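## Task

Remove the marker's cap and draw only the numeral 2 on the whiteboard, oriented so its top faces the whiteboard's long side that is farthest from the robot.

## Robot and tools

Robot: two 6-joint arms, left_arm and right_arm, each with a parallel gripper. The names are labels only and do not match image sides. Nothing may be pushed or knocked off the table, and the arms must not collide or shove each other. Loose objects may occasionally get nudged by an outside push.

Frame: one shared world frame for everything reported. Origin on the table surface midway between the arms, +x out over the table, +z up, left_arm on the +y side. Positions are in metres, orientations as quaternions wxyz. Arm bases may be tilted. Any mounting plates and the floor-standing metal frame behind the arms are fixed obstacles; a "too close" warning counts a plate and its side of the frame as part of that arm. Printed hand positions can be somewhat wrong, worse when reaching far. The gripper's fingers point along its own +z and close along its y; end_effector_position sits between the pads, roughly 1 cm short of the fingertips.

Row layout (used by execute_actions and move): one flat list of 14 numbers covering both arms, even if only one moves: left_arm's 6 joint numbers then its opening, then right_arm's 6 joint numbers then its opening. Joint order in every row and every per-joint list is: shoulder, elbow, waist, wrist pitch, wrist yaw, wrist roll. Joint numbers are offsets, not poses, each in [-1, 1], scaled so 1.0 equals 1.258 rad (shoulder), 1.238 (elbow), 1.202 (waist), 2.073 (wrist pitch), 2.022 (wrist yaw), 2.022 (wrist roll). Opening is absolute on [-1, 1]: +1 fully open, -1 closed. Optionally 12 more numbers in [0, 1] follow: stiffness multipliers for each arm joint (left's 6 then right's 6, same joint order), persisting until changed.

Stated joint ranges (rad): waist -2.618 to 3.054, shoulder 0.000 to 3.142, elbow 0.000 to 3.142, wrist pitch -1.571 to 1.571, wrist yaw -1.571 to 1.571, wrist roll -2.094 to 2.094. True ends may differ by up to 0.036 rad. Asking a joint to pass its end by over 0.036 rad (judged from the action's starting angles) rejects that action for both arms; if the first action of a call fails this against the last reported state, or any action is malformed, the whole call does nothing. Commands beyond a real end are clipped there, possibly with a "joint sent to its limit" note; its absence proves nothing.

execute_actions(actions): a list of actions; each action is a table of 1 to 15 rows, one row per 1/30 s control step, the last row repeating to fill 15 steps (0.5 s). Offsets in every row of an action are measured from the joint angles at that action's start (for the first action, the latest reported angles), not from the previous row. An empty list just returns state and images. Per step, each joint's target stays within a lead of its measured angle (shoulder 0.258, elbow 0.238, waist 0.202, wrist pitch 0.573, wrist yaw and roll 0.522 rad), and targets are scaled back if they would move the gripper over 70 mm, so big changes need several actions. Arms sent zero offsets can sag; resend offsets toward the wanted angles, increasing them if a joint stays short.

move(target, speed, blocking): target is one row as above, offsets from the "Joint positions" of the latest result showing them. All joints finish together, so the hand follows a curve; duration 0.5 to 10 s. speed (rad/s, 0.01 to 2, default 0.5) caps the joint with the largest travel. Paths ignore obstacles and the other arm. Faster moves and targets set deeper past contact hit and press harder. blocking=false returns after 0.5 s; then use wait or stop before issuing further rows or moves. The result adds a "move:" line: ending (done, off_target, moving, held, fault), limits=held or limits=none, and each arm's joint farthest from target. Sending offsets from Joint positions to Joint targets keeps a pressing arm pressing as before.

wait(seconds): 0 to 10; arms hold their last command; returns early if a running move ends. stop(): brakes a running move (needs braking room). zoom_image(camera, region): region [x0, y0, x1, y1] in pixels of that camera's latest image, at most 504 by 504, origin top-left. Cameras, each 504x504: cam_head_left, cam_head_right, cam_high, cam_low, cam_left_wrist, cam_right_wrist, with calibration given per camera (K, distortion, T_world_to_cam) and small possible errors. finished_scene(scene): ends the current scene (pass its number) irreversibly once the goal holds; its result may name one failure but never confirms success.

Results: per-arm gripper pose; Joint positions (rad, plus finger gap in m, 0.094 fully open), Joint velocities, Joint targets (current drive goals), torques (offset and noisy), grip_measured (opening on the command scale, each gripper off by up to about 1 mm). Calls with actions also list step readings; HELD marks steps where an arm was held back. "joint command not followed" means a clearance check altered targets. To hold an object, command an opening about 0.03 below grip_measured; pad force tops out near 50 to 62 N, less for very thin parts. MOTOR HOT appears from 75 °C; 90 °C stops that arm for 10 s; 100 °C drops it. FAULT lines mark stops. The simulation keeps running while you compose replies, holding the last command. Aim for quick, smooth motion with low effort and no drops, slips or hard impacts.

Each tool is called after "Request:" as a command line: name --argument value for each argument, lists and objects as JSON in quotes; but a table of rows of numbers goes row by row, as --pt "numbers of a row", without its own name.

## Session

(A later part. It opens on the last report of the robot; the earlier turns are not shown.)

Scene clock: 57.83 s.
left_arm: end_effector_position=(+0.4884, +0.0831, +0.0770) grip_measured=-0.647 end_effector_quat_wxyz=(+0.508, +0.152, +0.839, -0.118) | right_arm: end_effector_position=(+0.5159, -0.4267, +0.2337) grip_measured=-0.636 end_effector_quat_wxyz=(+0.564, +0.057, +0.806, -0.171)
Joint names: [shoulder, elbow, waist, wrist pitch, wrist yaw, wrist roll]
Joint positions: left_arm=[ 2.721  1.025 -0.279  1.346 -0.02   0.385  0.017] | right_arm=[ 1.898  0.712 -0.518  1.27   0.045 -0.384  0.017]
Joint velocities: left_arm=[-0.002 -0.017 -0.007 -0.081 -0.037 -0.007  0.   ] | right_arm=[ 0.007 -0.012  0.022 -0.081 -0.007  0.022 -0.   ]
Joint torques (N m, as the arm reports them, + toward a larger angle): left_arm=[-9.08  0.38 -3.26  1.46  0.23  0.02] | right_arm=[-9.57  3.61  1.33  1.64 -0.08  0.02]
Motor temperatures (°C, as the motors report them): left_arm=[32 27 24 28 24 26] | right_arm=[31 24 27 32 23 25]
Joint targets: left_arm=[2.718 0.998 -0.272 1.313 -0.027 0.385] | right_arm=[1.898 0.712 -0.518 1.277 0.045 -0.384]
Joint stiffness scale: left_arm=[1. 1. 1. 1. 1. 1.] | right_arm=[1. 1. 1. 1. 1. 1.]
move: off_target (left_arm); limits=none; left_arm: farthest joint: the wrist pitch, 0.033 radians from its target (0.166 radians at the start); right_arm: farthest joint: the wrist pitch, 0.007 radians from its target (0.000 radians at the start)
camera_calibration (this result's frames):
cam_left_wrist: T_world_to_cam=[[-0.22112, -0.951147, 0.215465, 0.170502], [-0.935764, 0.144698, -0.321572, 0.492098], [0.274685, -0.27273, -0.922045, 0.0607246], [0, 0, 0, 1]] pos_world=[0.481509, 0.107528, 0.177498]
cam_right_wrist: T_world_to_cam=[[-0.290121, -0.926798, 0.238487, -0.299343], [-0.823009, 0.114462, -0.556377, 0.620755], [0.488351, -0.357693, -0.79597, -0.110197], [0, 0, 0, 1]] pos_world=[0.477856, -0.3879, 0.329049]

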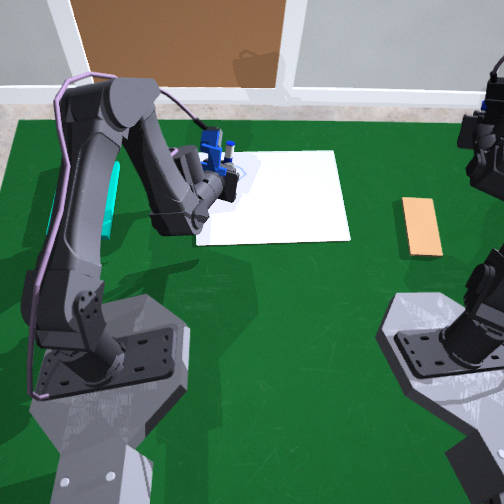

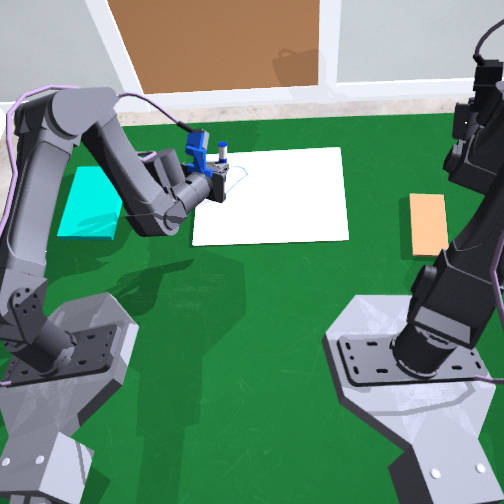

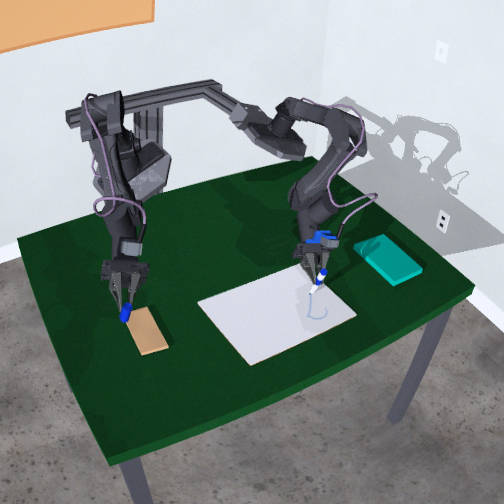

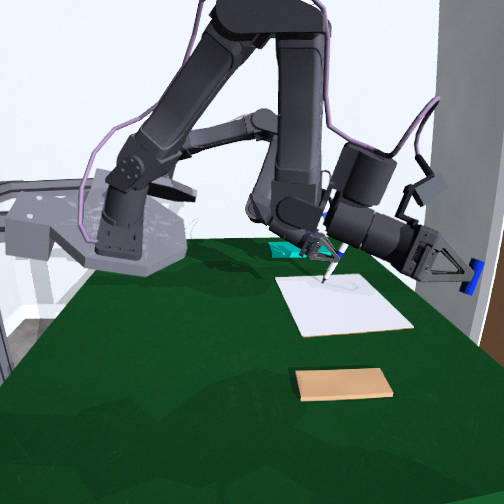

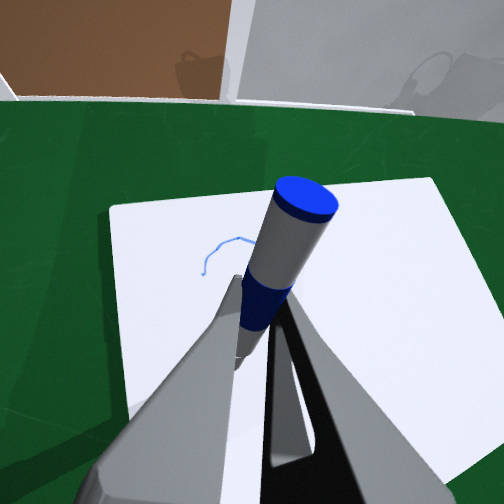

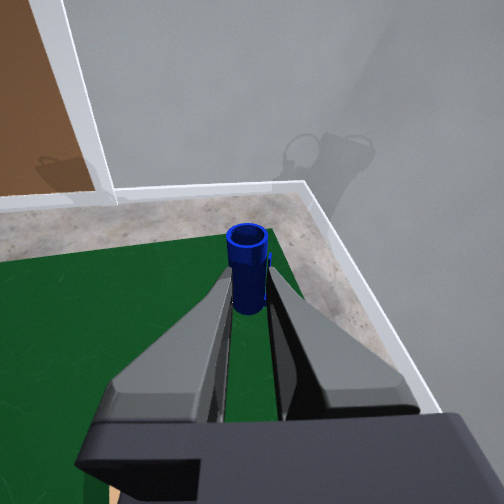

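Request:
move --target '[0.083,0.113,-0.105,-0.029,0,0,-0.74,0,0,0,0,0,0,-0.74]' --speed 0.15

Scene clock: 59.27 s.
left_arm: end_effector_position=(+0.4833, +0.0161, +0.0793) grip_measured=-0.647 end_effector_quat_wxyz=(+0.518, +0.191, +0.820, -0.152) | right_arm: end_effector_position=(+0.5155, -0.4262, +0.2321) grip_measured=-0.636 end_effector_quat_wxyz=(+0.562, +0.057, +0.808, -0.170)
Joint names: [shoulder, elbow, waist, wrist pitch, wrist yaw, wrist roll]
Joint positions: left_arm=[ 2.81   1.145 -0.396  1.31  -0.023  0.385  0.017] | right_arm=[ 1.898  0.712 -0.518  1.263  0.045 -0.384  0.017]
Joint velocities: left_arm=[-0.012 -0.017  0.012  0.022 -0.051  0.022 -0.001] | right_arm=[ 0.002 -0.002 -0.007  0.051 -0.037  0.037 -0.001]
Joint torques (N m, as the arm reports them, + toward a larger angle): left_arm=[-8.24  3.99 -4.92  1.57  0.34  0.04] | right_arm=[-9.51  3.52  1.27  1.64 -0.08  0.02]
Motor temperatures (°C, as the motors report them): left_arm=[32 27 24 28 24 26] | right_arm=[31 24 27 32 23 25]
Joint targets: left_arm=[2.826 1.165 -0.406 1.286 -0.020 0.385] | right_arm=[1.898 0.712 -0.518 1.270 0.045 -0.384]
Joint stiffness scale: left_arm=[1. 1. 1. 1. 1. 1.] | right_arm=[1. 1. 1. 1. 1. 1.]
move: off_target (left_arm); limits=none; left_arm: farthest joint: the wrist pitch, 0.024 radians from its target (0.060 radians at the start); right_arm: farthest joint: the wrist pitch, 0.007 radians from its target (0.000 radians at the start)
camera_calibration (this result's frames):
cam_left_wrist: T_world_to_cam=[[-0.327671, -0.916681, 0.228754, 0.155043], [-0.903853, 0.233645, -0.358412, 0.483777], [0.275102, -0.324201, -0.905104, 0.0452561], [0, 0, 0, 1]] pos_world=[0.475617, 0.0437648, 0.178886]
cam_right_wrist: T_world_to_cam=[[-0.287563, -0.927713, 0.238027, -0.300267], [-0.826632, 0.114887, -0.550891, 0.62027], [0.483722, -0.355177, -0.799914, -0.106752], [0, 0, 0, 1]] pos_world=[0.478027, -0.387738, 0.32778]

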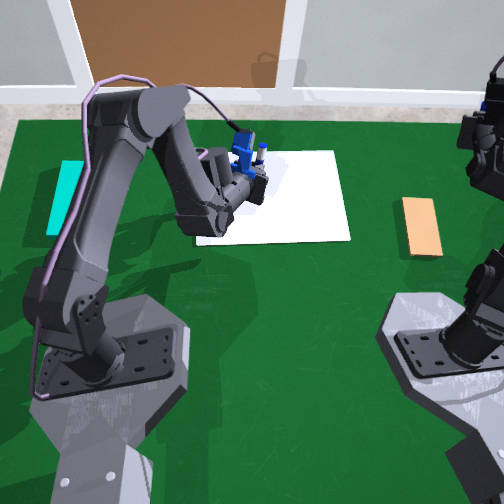

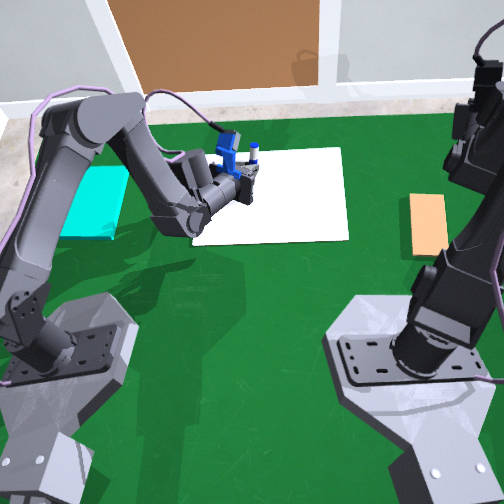

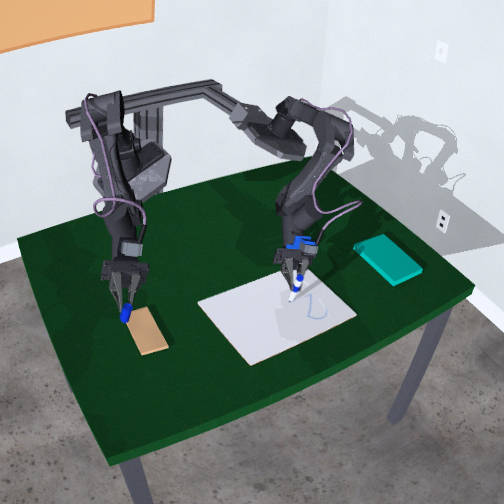

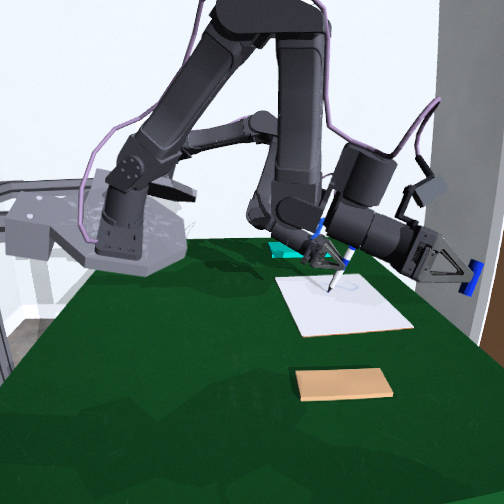

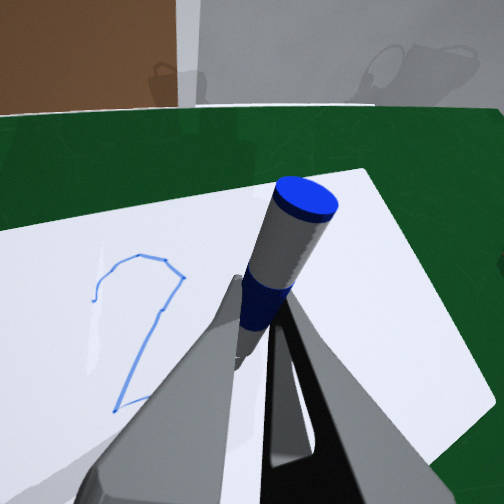

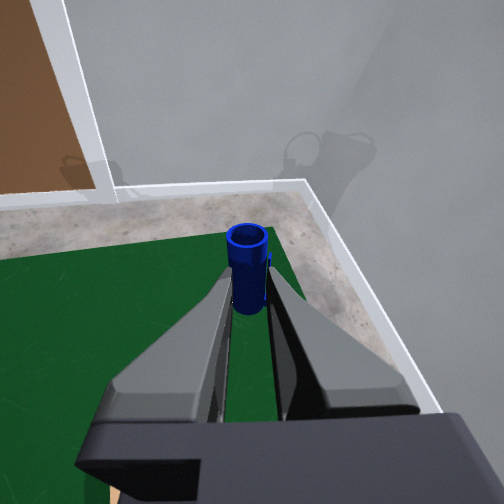

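Lift off.

Request:
move --target '[-0.25,0,0.1,0,0,0,-0.74,0,0,0,0,0,0,-0.74]' --speed 0.4

Request:
zoom_image --camera "cam_high" --region '[200,240,380,380]'

Scene clock: 60.67 s.
left_arm: end_effector_position=(+0.5891, +0.1212, +0.2023) grip_measured=-0.647 end_effector_quat_wxyz=(+0.631, +0.096, +0.765, -0.085) | right_arm: end_effector_position=(+0.5151, -0.4258, +0.2305) grip_measured=-0.636 end_effector_quat_wxyz=(+0.559, +0.057, +0.810, -0.169)
Joint names: [shoulder, elbow, waist, wrist pitch, wrist yaw, wrist roll]
Joint positions: left_arm=[ 2.5    1.145 -0.27   1.318 -0.026  0.385  0.017] | right_arm=[ 1.898  0.712 -0.518  1.256  0.045 -0.384  0.017]
Joint velocities: left_arm=[ 0.007 -0.002 -0.017  0.037  0.037 -0.022 -0.   ] | right_arm=[-0.017  0.007 -0.012 -0.007  0.037 -0.022 -0.   ]
Joint torques (N m, as the arm reports them, + toward a larger angle): left_arm=[-10.2    3.9   -4.58   1.84   0.33   0.02] | right_arm=[-9.57  3.54  1.4   1.65 -0.1   0.01]
Motor temperatures (°C, as the motors report them): left_arm=[32 27 24 28 24 26] | right_arm=[31 24 26 32 23 25]
Joint targets: left_arm=[2.495 1.145 -0.276 1.310 -0.023 0.385] | right_arm=[1.898 0.712 -0.518 1.263 0.045 -0.384]
Joint stiffness scale: left_arm=[1. 1. 1. 1. 1. 1.] | right_arm=[1. 1. 1. 1. 1. 1.]
move: done; limits=none; left_arm: farthest joint: the wrist pitch, 0.008 radians from its target (0.000 radians at the start); right_arm: farthest joint: the wrist pitch, 0.007 radians from its target (0.000 radians at the start)
camera_calibration (this result's frames):
cam_left_wrist: T_world_to_cam=[[-0.152769, -0.964027, 0.217517, 0.162894], [-0.820157, 0.0008772, -0.572137, 0.621142], [0.551365, -0.265803, -0.790788, -0.0313921], [0, 0, 0, 1]] pos_world=[0.551628, 0.148145, 0.295122]
cam_right_wrist: T_world_to_cam=[[-0.285008, -0.928623, 0.237549, -0.301183], [-0.830221, 0.115294, -0.545381, 0.619761], [0.479066, -0.352656, -0.803822, -0.103308], [0, 0, 0, 1]] pos_world=[0.47819, -0.387572, 0.326511]

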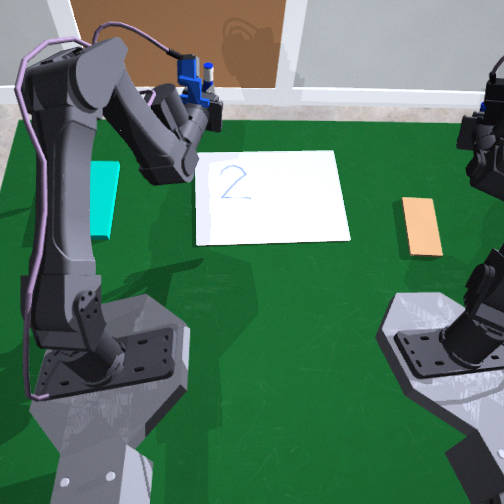

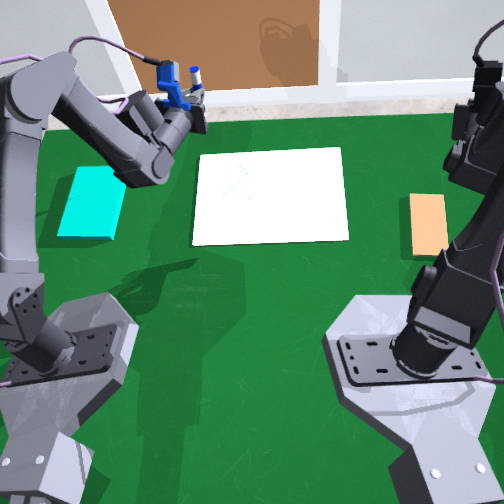

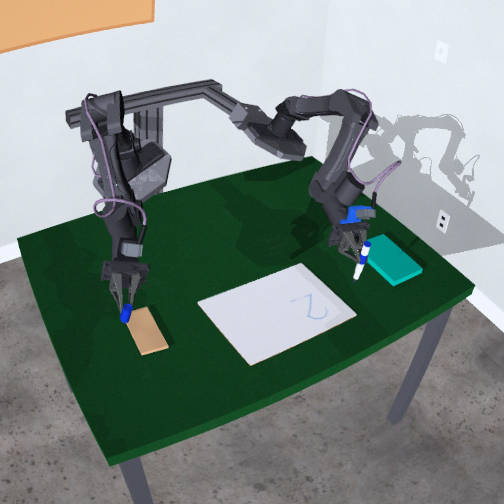

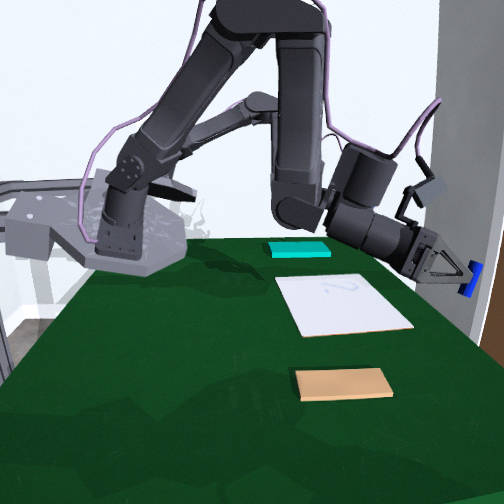

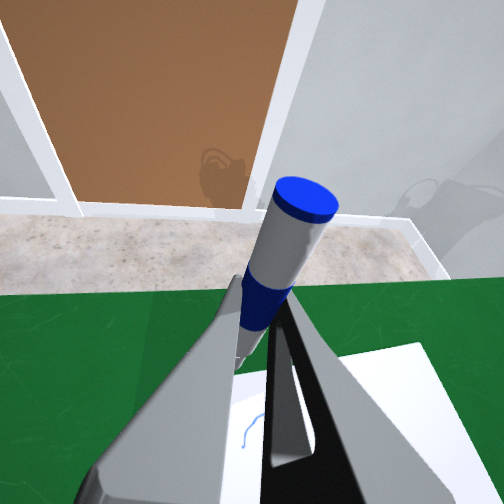

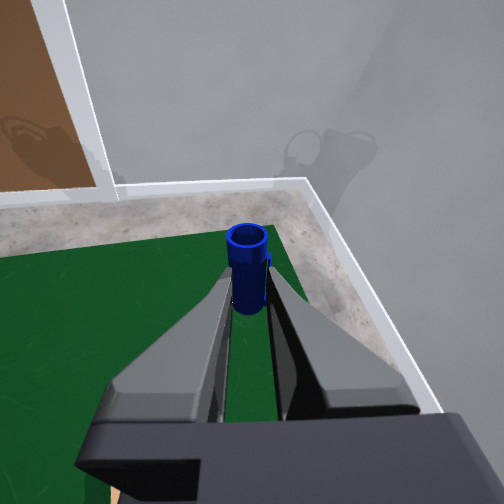

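Region (200, 240, 380, 380) of cam_high's 504x504 image, scaled by 2.800, with more detail than that image has.

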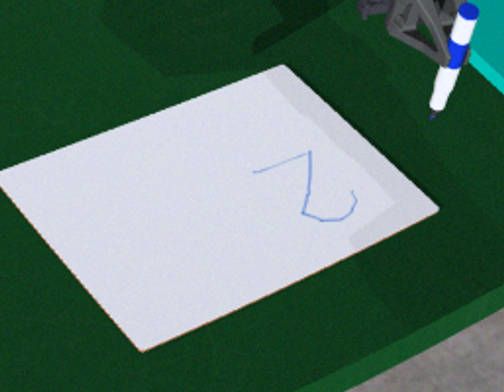

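A clean 2.

Request:
finished_scene --scene 2

The scene is finished.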